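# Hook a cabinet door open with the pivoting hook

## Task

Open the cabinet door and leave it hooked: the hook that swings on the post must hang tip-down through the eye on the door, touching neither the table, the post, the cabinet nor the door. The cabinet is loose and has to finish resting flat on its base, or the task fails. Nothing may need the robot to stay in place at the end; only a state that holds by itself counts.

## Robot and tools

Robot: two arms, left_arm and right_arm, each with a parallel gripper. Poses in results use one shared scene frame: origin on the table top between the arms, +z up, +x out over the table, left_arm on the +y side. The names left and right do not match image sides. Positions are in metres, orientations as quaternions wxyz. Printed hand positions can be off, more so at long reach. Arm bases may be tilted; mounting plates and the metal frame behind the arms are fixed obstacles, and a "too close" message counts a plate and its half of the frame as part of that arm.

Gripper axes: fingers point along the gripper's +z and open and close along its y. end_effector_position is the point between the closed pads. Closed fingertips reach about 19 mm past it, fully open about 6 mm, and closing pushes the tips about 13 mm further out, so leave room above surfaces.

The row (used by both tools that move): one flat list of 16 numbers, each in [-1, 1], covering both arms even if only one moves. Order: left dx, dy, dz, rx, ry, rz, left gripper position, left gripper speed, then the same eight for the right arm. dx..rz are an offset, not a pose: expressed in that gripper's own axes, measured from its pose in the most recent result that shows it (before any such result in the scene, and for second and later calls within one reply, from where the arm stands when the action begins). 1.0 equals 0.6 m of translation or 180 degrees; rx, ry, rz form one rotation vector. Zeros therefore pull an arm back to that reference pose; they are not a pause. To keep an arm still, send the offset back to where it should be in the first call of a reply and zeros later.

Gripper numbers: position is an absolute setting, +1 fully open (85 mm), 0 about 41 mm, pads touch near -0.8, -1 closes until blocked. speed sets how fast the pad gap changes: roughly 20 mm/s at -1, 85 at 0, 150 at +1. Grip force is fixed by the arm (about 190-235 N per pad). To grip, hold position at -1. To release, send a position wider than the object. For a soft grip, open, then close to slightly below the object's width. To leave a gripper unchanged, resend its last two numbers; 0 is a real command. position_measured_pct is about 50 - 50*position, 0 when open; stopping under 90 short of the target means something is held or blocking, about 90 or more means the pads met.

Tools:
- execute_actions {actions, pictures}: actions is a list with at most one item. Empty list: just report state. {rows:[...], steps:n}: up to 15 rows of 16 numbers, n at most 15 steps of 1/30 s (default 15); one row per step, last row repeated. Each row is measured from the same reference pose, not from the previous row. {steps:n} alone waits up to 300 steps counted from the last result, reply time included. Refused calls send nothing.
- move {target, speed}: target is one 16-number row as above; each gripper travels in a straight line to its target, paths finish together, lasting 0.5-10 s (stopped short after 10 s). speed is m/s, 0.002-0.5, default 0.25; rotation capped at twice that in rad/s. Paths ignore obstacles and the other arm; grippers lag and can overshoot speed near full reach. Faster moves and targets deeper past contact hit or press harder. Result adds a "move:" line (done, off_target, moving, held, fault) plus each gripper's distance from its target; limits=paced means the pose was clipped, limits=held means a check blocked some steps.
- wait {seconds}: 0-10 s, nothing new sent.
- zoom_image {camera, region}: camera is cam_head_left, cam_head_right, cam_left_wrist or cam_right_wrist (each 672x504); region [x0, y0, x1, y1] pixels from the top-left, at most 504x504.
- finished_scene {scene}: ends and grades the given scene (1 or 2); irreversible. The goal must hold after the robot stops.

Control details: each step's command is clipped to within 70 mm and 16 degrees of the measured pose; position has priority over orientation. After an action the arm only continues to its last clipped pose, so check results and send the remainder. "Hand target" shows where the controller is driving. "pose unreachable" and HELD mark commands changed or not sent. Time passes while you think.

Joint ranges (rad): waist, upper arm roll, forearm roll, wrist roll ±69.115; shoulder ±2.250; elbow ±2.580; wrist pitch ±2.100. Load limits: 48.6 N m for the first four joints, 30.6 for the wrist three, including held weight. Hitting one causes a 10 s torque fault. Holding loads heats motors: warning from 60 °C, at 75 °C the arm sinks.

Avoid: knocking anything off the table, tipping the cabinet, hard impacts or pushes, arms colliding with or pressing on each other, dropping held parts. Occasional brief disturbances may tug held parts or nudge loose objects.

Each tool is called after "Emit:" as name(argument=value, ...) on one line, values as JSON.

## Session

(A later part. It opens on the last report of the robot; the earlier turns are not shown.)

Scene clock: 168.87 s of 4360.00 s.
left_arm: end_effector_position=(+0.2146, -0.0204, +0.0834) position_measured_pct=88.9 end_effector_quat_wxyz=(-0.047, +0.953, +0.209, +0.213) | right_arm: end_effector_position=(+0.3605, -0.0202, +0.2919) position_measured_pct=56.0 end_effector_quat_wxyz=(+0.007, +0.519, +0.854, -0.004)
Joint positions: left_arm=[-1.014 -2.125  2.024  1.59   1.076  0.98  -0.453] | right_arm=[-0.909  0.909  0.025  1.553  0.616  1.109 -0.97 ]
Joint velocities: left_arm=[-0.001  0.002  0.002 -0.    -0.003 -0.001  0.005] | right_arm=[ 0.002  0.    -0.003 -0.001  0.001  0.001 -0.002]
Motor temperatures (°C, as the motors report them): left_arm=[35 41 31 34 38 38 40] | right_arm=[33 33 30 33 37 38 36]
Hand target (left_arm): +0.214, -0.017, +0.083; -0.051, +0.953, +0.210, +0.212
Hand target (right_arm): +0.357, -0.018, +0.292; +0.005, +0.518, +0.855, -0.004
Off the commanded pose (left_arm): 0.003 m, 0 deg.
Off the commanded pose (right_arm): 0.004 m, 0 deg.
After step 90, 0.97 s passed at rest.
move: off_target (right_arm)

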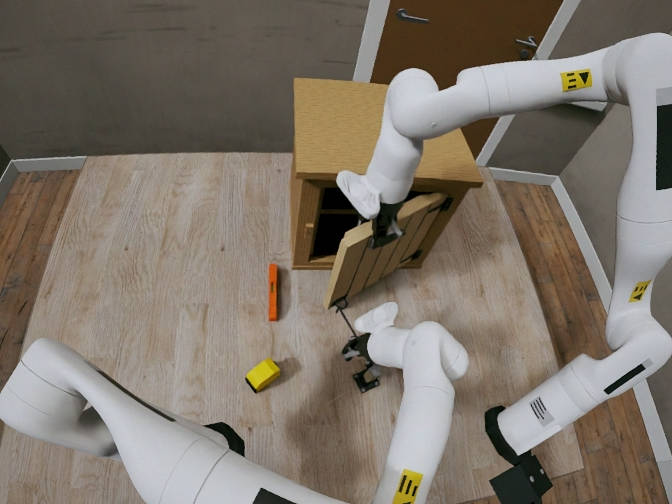

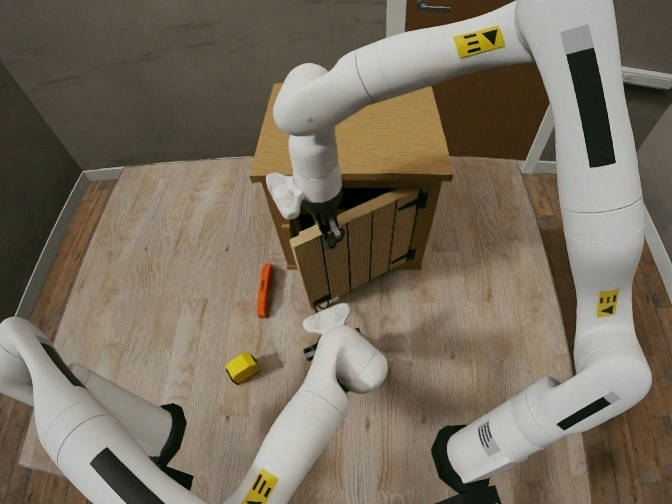

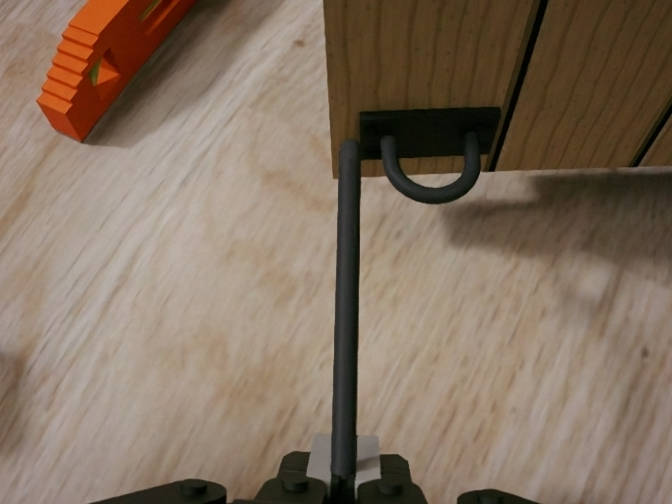

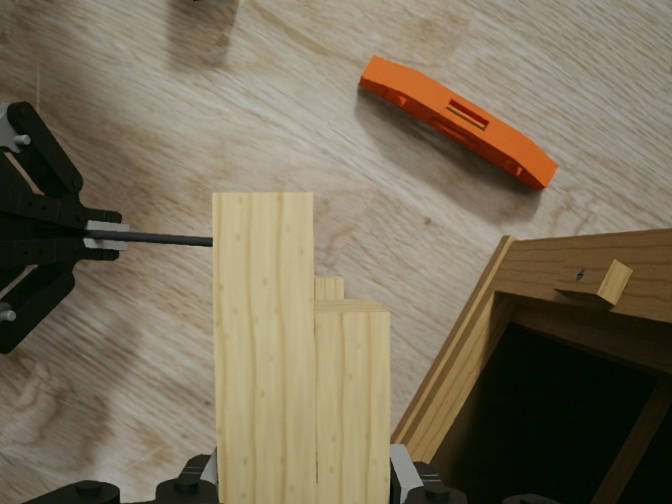

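Emit:
move(target=[0.0057,0,-0.012,0,0.0444,0,-1,-0.3,0,0,0,0,0,0,-0.2,-0.8], speed=0.03)

Emit:
move(target=[-0.001,0.0148,-0.0006,-0.0272,0,0.0419,-1,-0.3,0,0,0,0,0,0,-0.2,-0.8], speed=0.02)

Scene clock: 184.60 s of 4360.00 s.
left_arm: end_effector_position=(+0.2152, -0.0209, +0.0910) position_measured_pct=88.9 end_effector_quat_wxyz=(-0.061, +0.936, +0.205, +0.279) | right_arm: end_effector_position=(+0.3613, -0.0202, +0.2919) position_measured_pct=56.0 end_effector_quat_wxyz=(+0.006, +0.520, +0.854, -0.003)
Joint positions: left_arm=[-0.919 -2.201  2.006  1.531  0.997  1.037 -0.315] | right_arm=[-0.91   0.909  0.029  1.553  0.613  1.107 -0.967]
Joint velocities: left_arm=[ 0.002 -0.     0.001 -0.    -0.004  0.     0.002] | right_arm=[-0.001  0.     0.001 -0.001 -0.001 -0.002  0.002]
Motor temperatures (°C, as the motors report them): left_arm=[35 41 31 34 38 38 40] | right_arm=[34 33 30 33 37 38 36]
Hand target (left_arm): +0.215, -0.020, +0.091; -0.062, +0.936, +0.205, +0.278
Hand target (right_arm): +0.361, -0.020, +0.292; +0.007, +0.519, +0.854, -0.004
Off the commanded pose (left_arm): 0.001 m, 0 deg.
Off the commanded pose (right_arm): 0.001 m, 0 deg.
After step 90, 10.17 s passed at rest.
move: done

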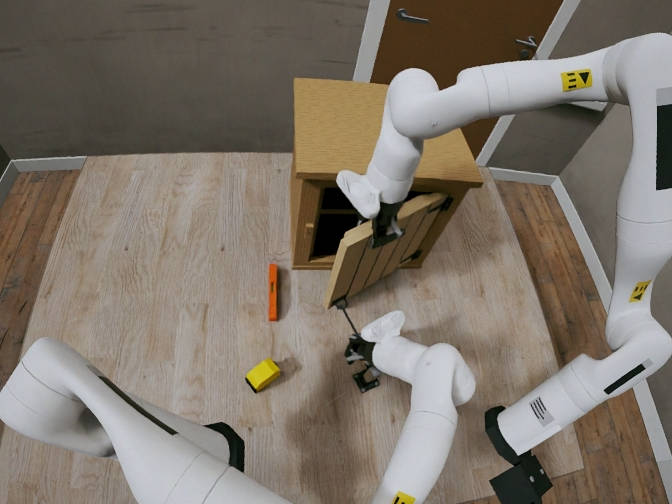

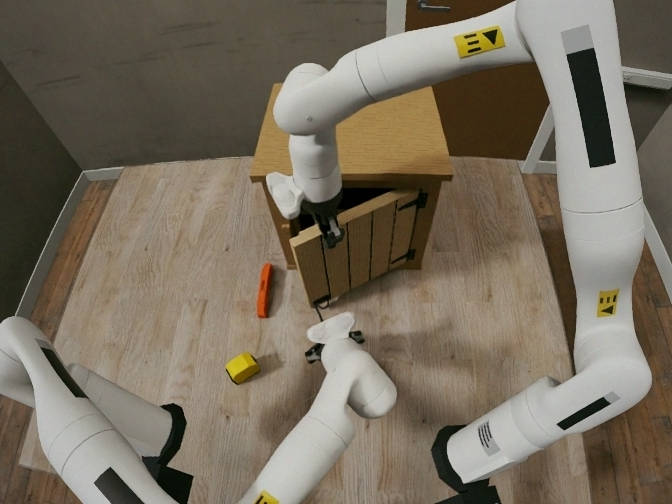

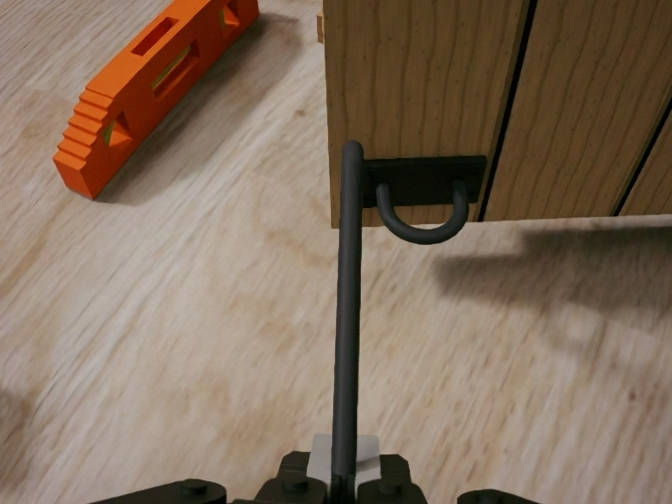

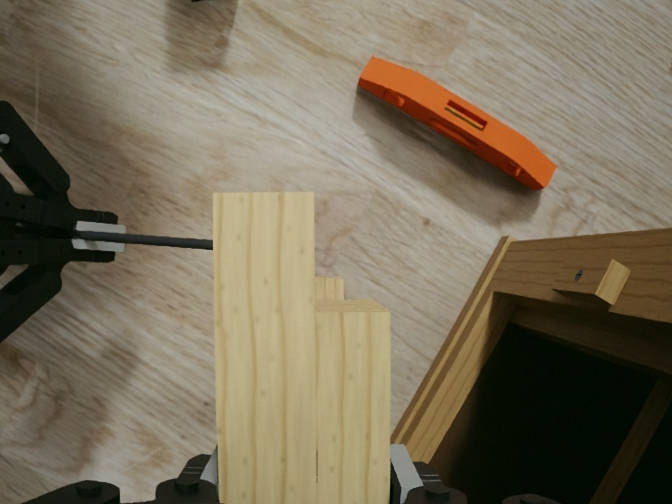

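Scene clock: 188.73 s of 4360.00 s.
left_arm: end_effector_position=(+0.2186, -0.0295, +0.0909) position_measured_pct=88.9 end_effector_quat_wxyz=(-0.039, +0.949, +0.131, +0.283) | right_arm: end_effector_position=(+0.3616, -0.0200, +0.2919) position_measured_pct=56.0 end_effector_quat_wxyz=(+0.006, +0.520, +0.854, -0.002)
Joint positions: left_arm=[-0.893 -2.175  2.054  1.597  1.031  0.911 -0.484] | right_arm=[-0.913  0.908  0.037  1.553  0.607  1.103 -0.962]
Joint velocities: left_arm=[-0.     0.002  0.001  0.002  0.    -0.002 -0.001] | right_arm=[-0.001  0.     0.001 -0.001 -0.001 -0.001  0.002]
Motor temperatures (°C, as the motors report them): left_arm=[35 41 31 34 38 38 40] | right_arm=[34 33 30 33 37 38 36]
Hand target (left_arm): +0.218, -0.029, +0.091; -0.039, +0.949, +0.131, +0.283
Hand target (right_arm): +0.361, -0.020, +0.292; +0.006, +0.520, +0.854, -0.003
Off the commanded pose (left_arm): 0.000 m, 0 deg.
Off the commanded pose (right_arm): 0.000 m, 0 deg.
move: done

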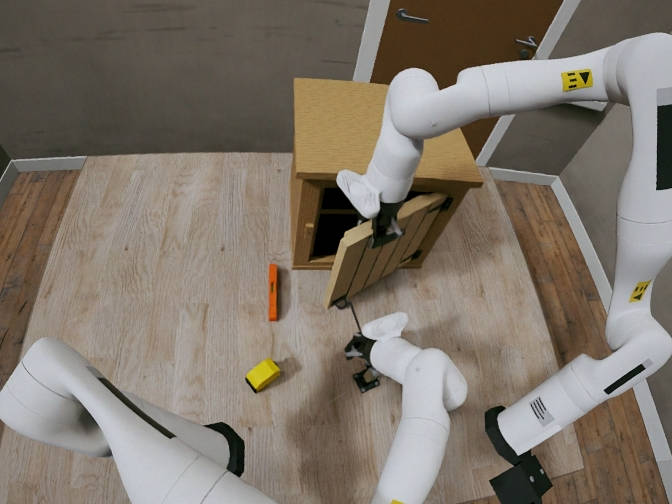

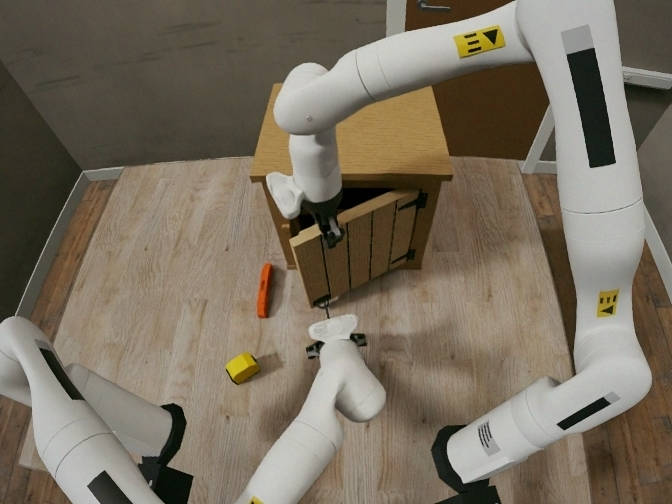

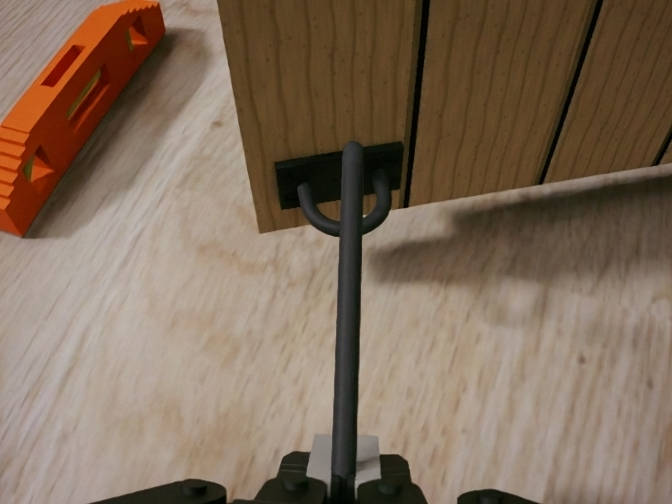

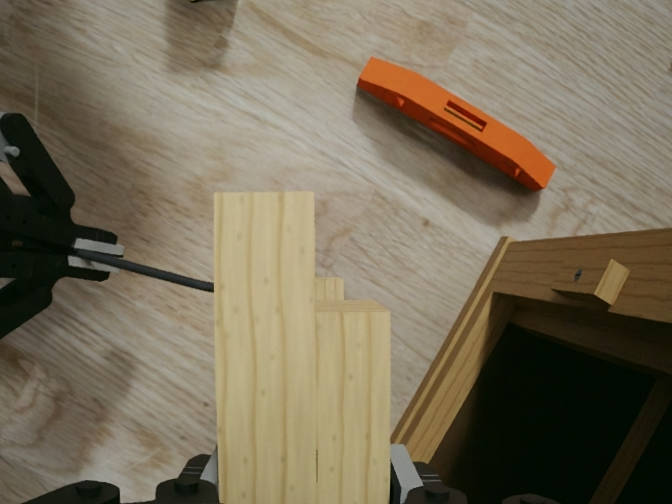

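Emit:
move(target=[-0.0073,0,0.0111,0,-0.0444,0,-1,-0.3,0,-0.012,0,0,0,-0.0112,-0.2,-0.8], speed=0.02)

Scene clock: 199.73 s of 4360.00 s.
left_arm: end_effector_position=(+0.2184, -0.0297, +0.0829) position_measured_pct=88.9 end_effector_quat_wxyz=(-0.030, +0.967, +0.134, +0.216) | right_arm: end_effector_position=(+0.3553, -0.0230, +0.2919) position_measured_pct=56.0 end_effector_quat_wxyz=(+0.005, +0.505, +0.863, -0.002)
Joint positions: left_arm=[-1.011 -2.093  2.07   1.632  1.095  0.868 -0.623] | right_arm=[-0.918  0.899  0.034  1.577  0.609  1.092 -0.943]
Joint velocities: left_arm=[-0.003  0.    -0.001  0.     0.002  0.002 -0.003] | right_arm=[-0.001 -0.     0.003 -0.    -0.001 -0.     0.002]
Motor temperatures (°C, as the motors report them): left_arm=[35 42 31 34 38 38 40] | right_arm=[34 33 30 33 37 38 36]
Hand target (left_arm): +0.219, -0.030, +0.083; -0.030, +0.967, +0.134, +0.216
Hand target (right_arm): +0.355, -0.023, +0.292; +0.005, +0.505, +0.863, -0.003
Off the commanded pose (left_arm): 0.000 m, 0 deg.
Off the commanded pose (right_arm): 0.000 m, 0 deg.
After step 90, 4.30 s passed at rest.
move: done

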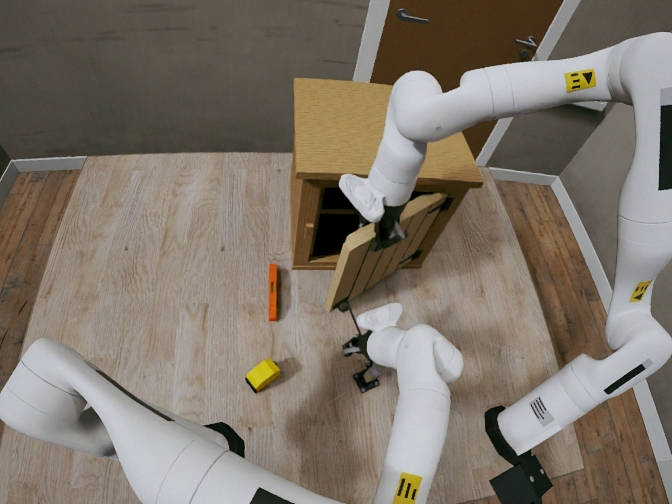

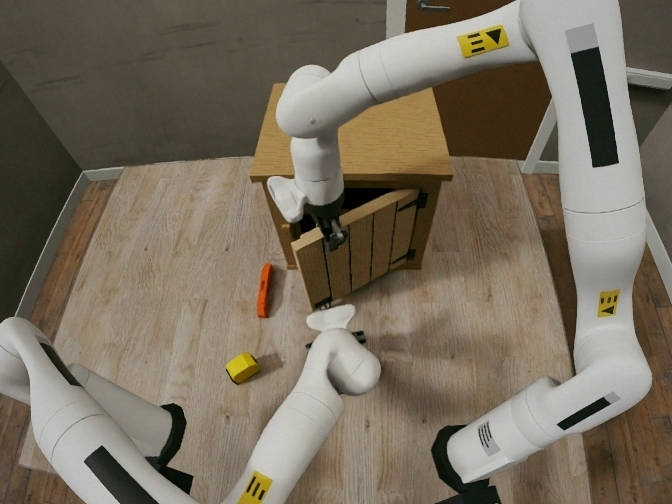

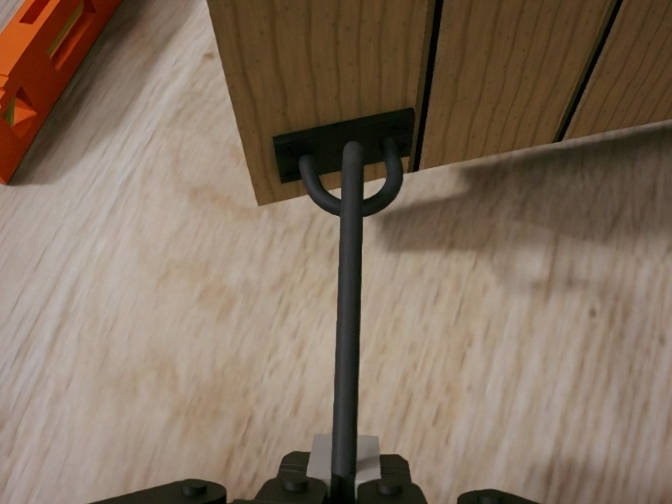

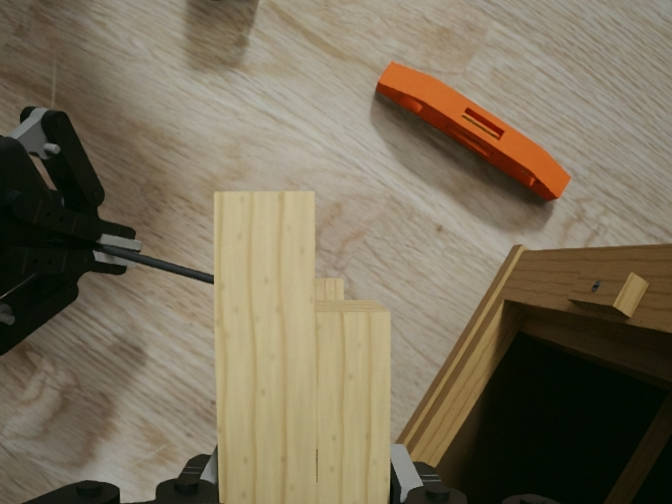

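Emit:
move(target=[-0.0053,0,0.0085,0,-0.0333,0,-1,-0.3,0,-0.0072,0,0,0,-0.0067,-0.2,-0.8], speed=0.02)

Scene clock: 210.00 s of 4360.00 s.
left_arm: end_effector_position=(+0.2175, -0.0303, +0.0775) position_measured_pct=88.9 end_effector_quat_wxyz=(-0.022, +0.977, +0.135, +0.166) | right_arm: end_effector_position=(+0.3514, -0.0250, +0.2919) position_measured_pct=56.0 end_effector_quat_wxyz=(+0.004, +0.496, +0.868, -0.002)
Joint positions: left_arm=[-1.103 -2.034  2.085  1.649  1.137  0.849 -0.726] | right_arm=[-0.921  0.894  0.033  1.592  0.61   1.086 -0.93 ]
Joint velocities: left_arm=[-0.002  0.002 -0.    -0.     0.001  0.002 -0.001] | right_arm=[-0.001 -0.     0.     0.001 -0.001 -0.001 -0.001]
Motor temperatures (°C, as the motors report them): left_arm=[35 42 31 34 38 38 40] | right_arm=[34 33 30 33 37 38 36]
Hand target (left_arm): +0.218, -0.030, +0.077; -0.023, +0.977, +0.135, +0.166
Hand target (right_arm): +0.352, -0.025, +0.292; +0.005, +0.496, +0.868, -0.002
Off the commanded pose (left_arm): 0.001 m, 0 deg.
Off the commanded pose (right_arm): 0.000 m, 0 deg.
After step 90, 4.43 s passed at rest.
move: done

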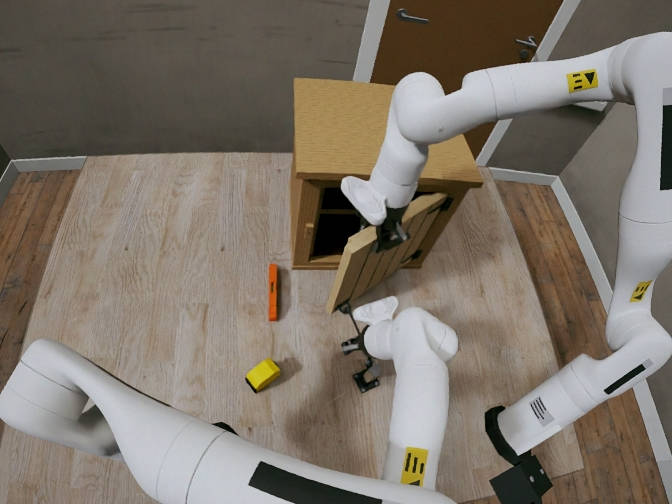

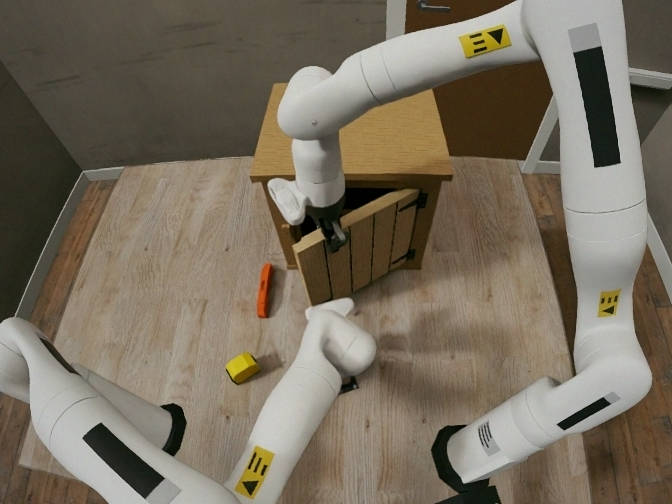

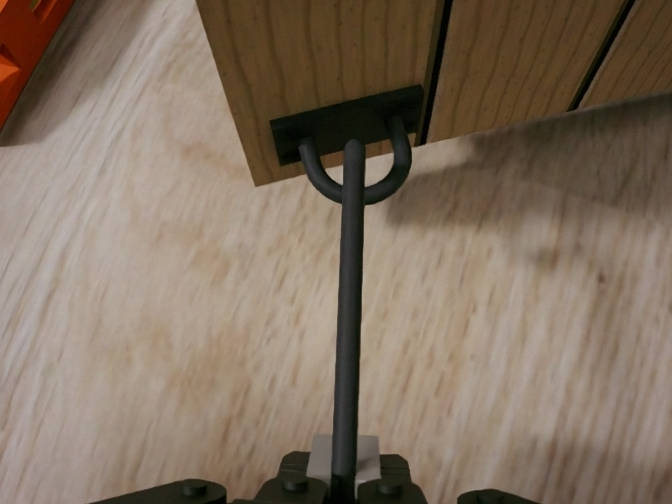

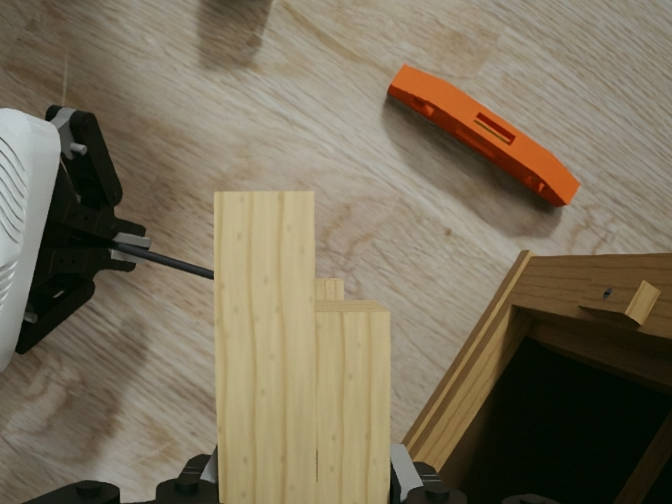

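Emit:
zoom_image(camera="cam_head_left", region=[310,280,380,336])

Region (310, 280, 380, 336) of cam_head_left's 672x504 image, scaled by 7.200, with more detail than that image has; it fills the top 403 rows of this view, and the rest is white.

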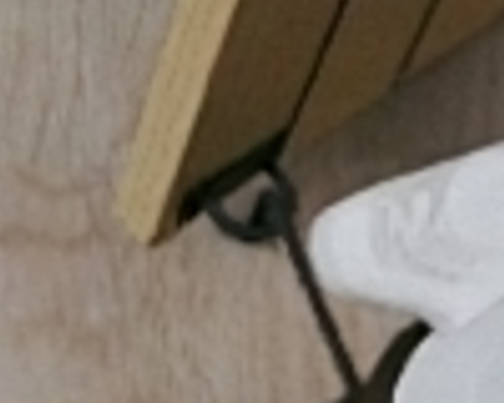

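Emit:
move(target=[-0.0044,0,0.0071,0,-0.0278,0,-1,-0.3,0,-0.006,0,0,0,-0.0056,-0.2,-0.8], speed=0.02)

Scene clock: 229.33 s of 4360.00 s.
left_arm: end_effector_position=(+0.2163, -0.0307, +0.0727) position_measured_pct=88.9 end_effector_quat_wxyz=(-0.016, +0.983, +0.135, +0.123) | right_arm: end_effector_position=(+0.3484, -0.0266, +0.2919) position_measured_pct=56.0 end_effector_quat_wxyz=(+0.004, +0.489, +0.873, -0.002)
Joint positions: left_arm=[-1.18  -1.989  2.098  1.656  1.169  0.844 -0.809] | right_arm=[-0.924  0.889  0.031  1.605  0.611  1.08  -0.92 ]
Joint velocities: left_arm=[-0.003  0.001 -0.     0.002  0.001  0.     0.   ] | right_arm=[-0.001 -0.     0.001 -0.    -0.001 -0.001  0.001]
Motor temperatures (°C, as the motors report them): left_arm=[35 42 31 34 38 38 40] | right_arm=[34 33 30 33 37 38 36]
Hand target (left_arm): +0.216, -0.031, +0.073; -0.016, +0.983, +0.136, +0.123
Hand target (right_arm): +0.348, -0.027, +0.292; +0.004, +0.488, +0.873, -0.002
Off the commanded pose (left_arm): 0.000 m, 0 deg.
Off the commanded pose (right_arm): 0.000 m, 0 deg.
After step 90, 13.93 s passed at rest.
move: done

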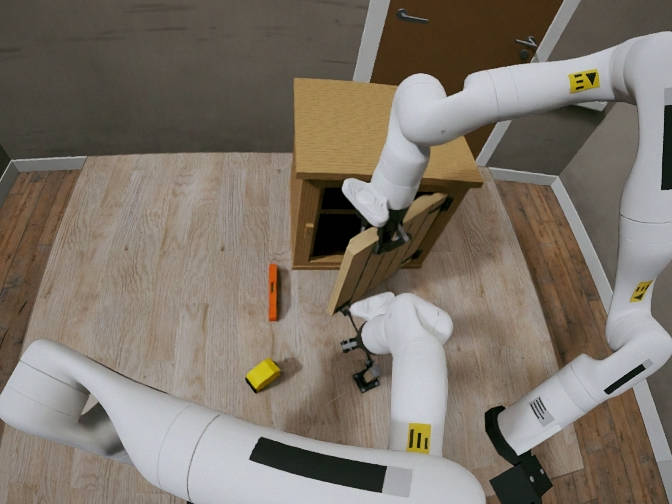

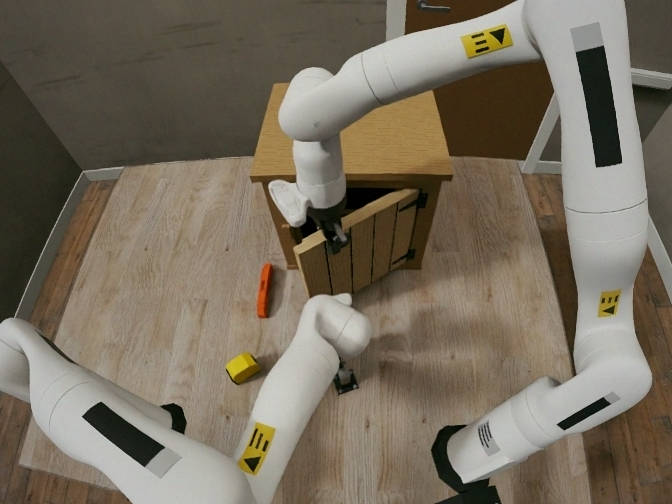

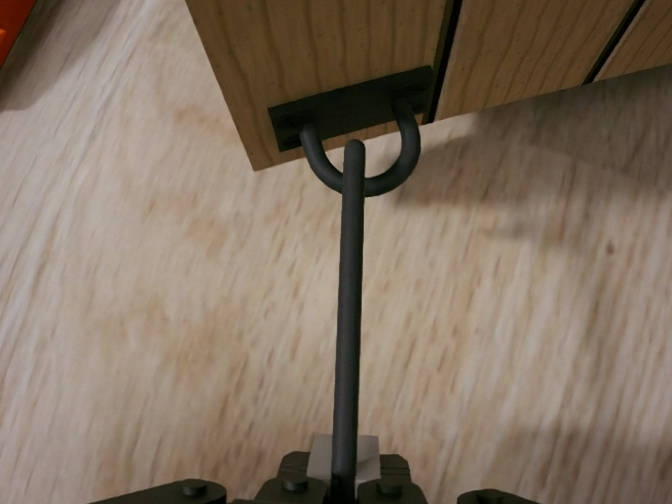

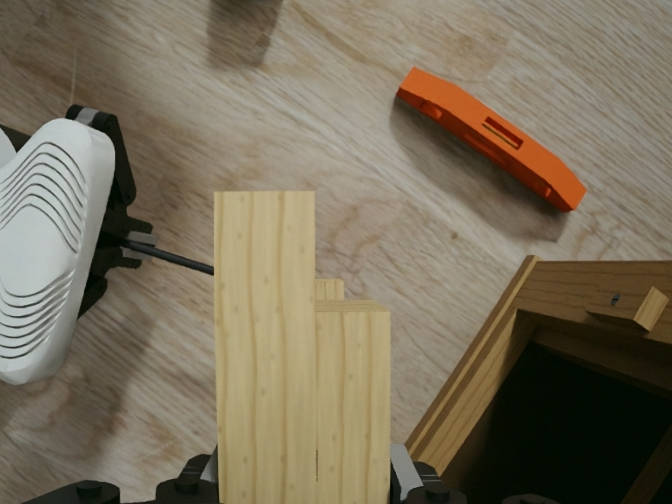

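Emit:
zoom_image(camera="cam_head_left", region=[310,280,380,336])

Region (310, 280, 380, 336) of cam_head_left's 672x504 image, scaled by 7.200, with more detail than that image has; it fills the top 403 rows of this view, and the rest is white.

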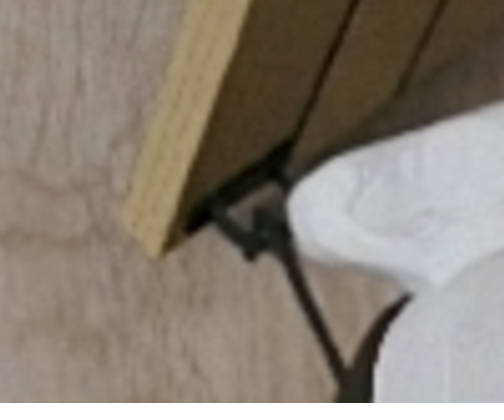

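Emit:
move(target=[0,0,0,0,0,0,0.3,-0.5,0,0,0,0,0,0,-0.2,-0.8], speed=0.02)

Emit:
move(target=[-0.05,0,-0.15,0,0,0,0.3,-0.5,0,0,0,0,0,0,-0.2,-0.8], speed=0.08)

Scene clock: 246.10 s of 4360.00 s.
left_arm: end_effector_position=(+0.2163, -0.0307, +0.0727) position_measured_pct=34.9 end_effector_quat_wxyz=(-0.016, +0.983, +0.135, +0.123) | right_arm: end_effector_position=(+0.3485, -0.0265, +0.2919) position_measured_pct=56.0 end_effector_quat_wxyz=(+0.003, +0.489, +0.872, -0.001)
Joint positions: left_arm=[-1.18  -1.989  2.098  1.656  1.169  0.844 -0.809] | right_arm=[-0.924  0.889  0.032  1.604  0.61   1.079 -0.919]
Joint velocities: left_arm=[-0.    -0.     0.     0.001  0.001 -0.001 -0.002] | right_arm=[-0.001  0.     0.002  0.    -0.001 -0.001  0.001]
Motor temperatures (°C, as the motors report them): left_arm=[35 42 31 34 38 38 40] | right_arm=[34 33 30 33 37 38 36]
Hand target (left_arm): +0.216, -0.031, +0.073; -0.016, +0.983, +0.135, +0.123
Hand target (right_arm): +0.348, -0.027, +0.292; +0.004, +0.489, +0.873, -0.002
Off the commanded pose (left_arm): 0.000 m, 0 deg.
Off the commanded pose (right_arm): 0.000 m, 0 deg.
After step 90, 12.43 s passed at rest.
move: done

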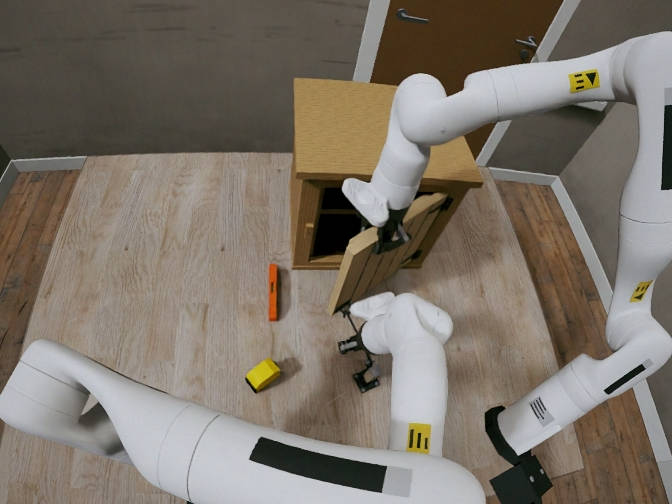

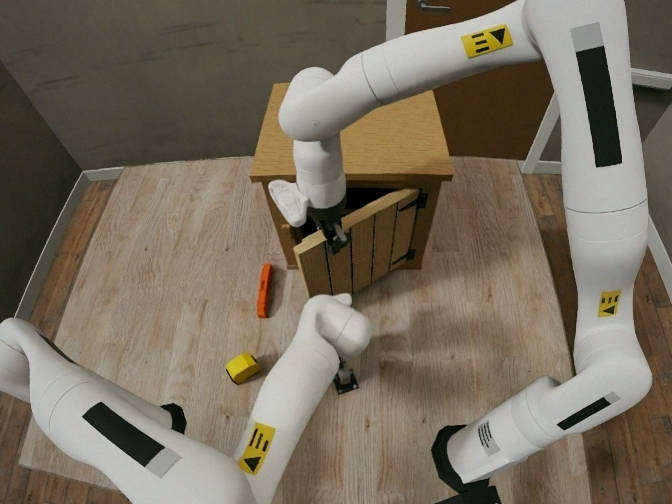

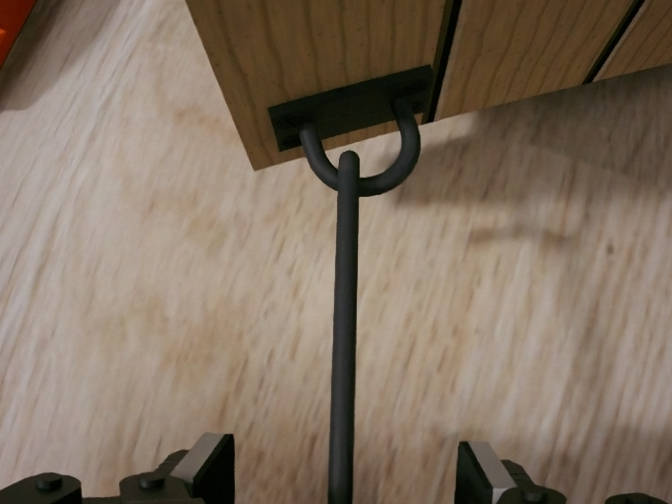

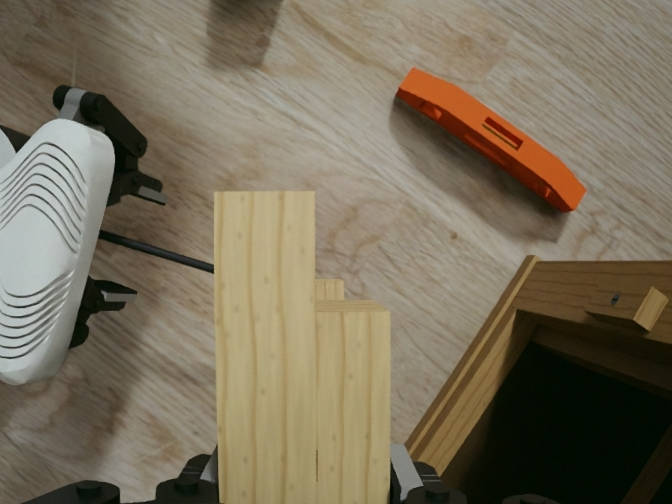

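Scene clock: 247.60 s of 4360.00 s.
left_arm: end_effector_position=(+0.1669, -0.0447, +0.1523) position_measured_pct=34.9 end_effector_quat_wxyz=(-0.016, +0.983, +0.135, +0.123) | right_arm: end_effector_position=(+0.3486, -0.0264, +0.2919) position_measured_pct=56.0 end_effector_quat_wxyz=(+0.003, +0.489, +0.872, -0.001)
Joint positions: left_arm=[-1.036 -1.882  2.048  1.663  1.055  1.004 -0.682] | right_arm=[-0.924  0.889  0.033  1.604  0.608  1.078 -0.918]
Joint velocities: left_arm=[ 0.004  0.002 -0.     0.001 -0.001 -0.     0.   ] | right_arm=[-0.    -0.     0.    -0.    -0.001 -0.001 -0.001]
Motor temperatures (°C, as the motors report them): left_arm=[35 42 31 34 38 38 40] | right_arm=[34 33 30 33 37 38 36]
Hand target (left_arm): +0.167, -0.045, +0.152; -0.016, +0.983, +0.135, +0.123
Hand target (right_arm): +0.349, -0.026, +0.292; +0.003, +0.489, +0.872, -0.001
Off the commanded pose (left_arm): 0.000 m, 0 deg.
Off the commanded pose (right_arm): 0.000 m, 0 deg.
move: done

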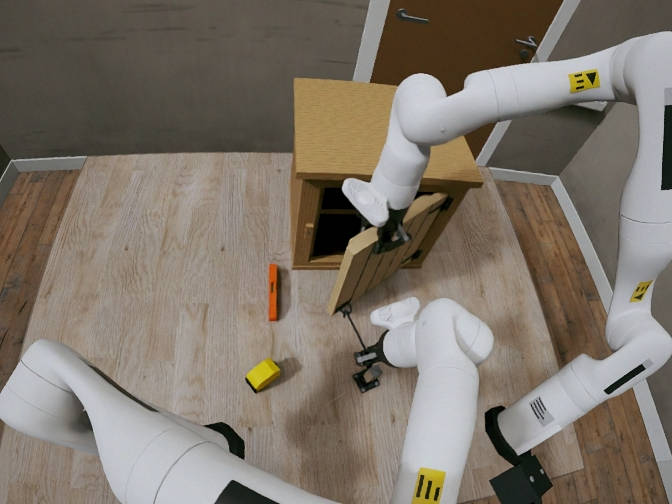

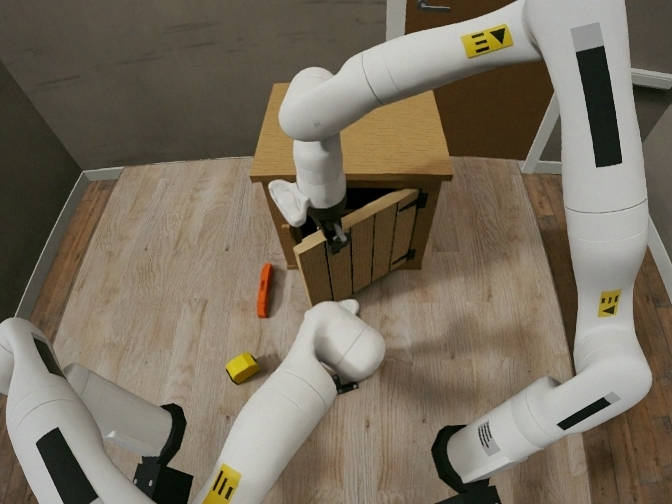

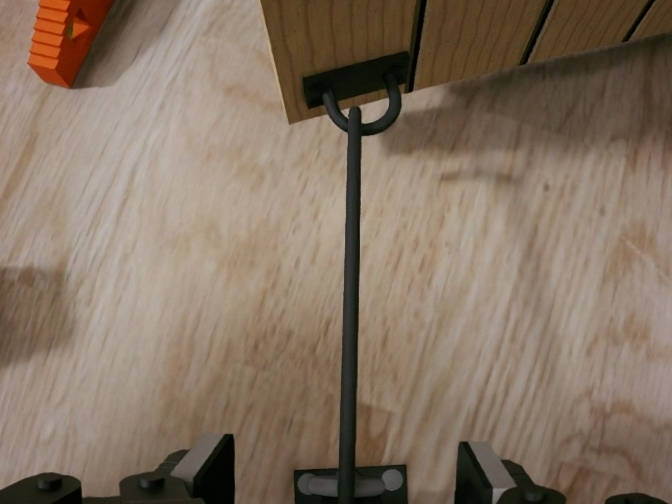

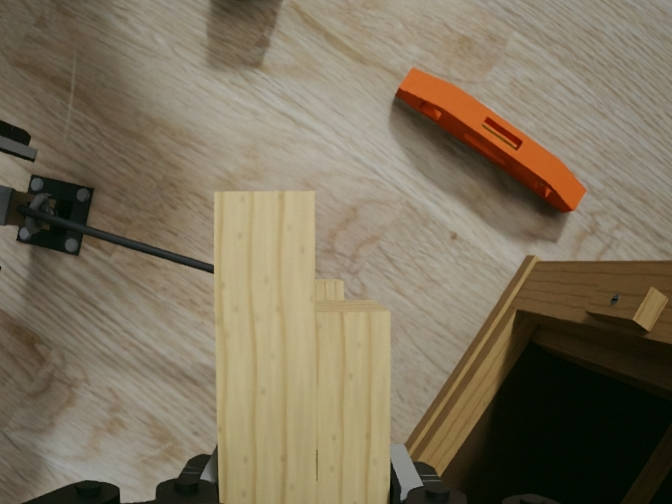

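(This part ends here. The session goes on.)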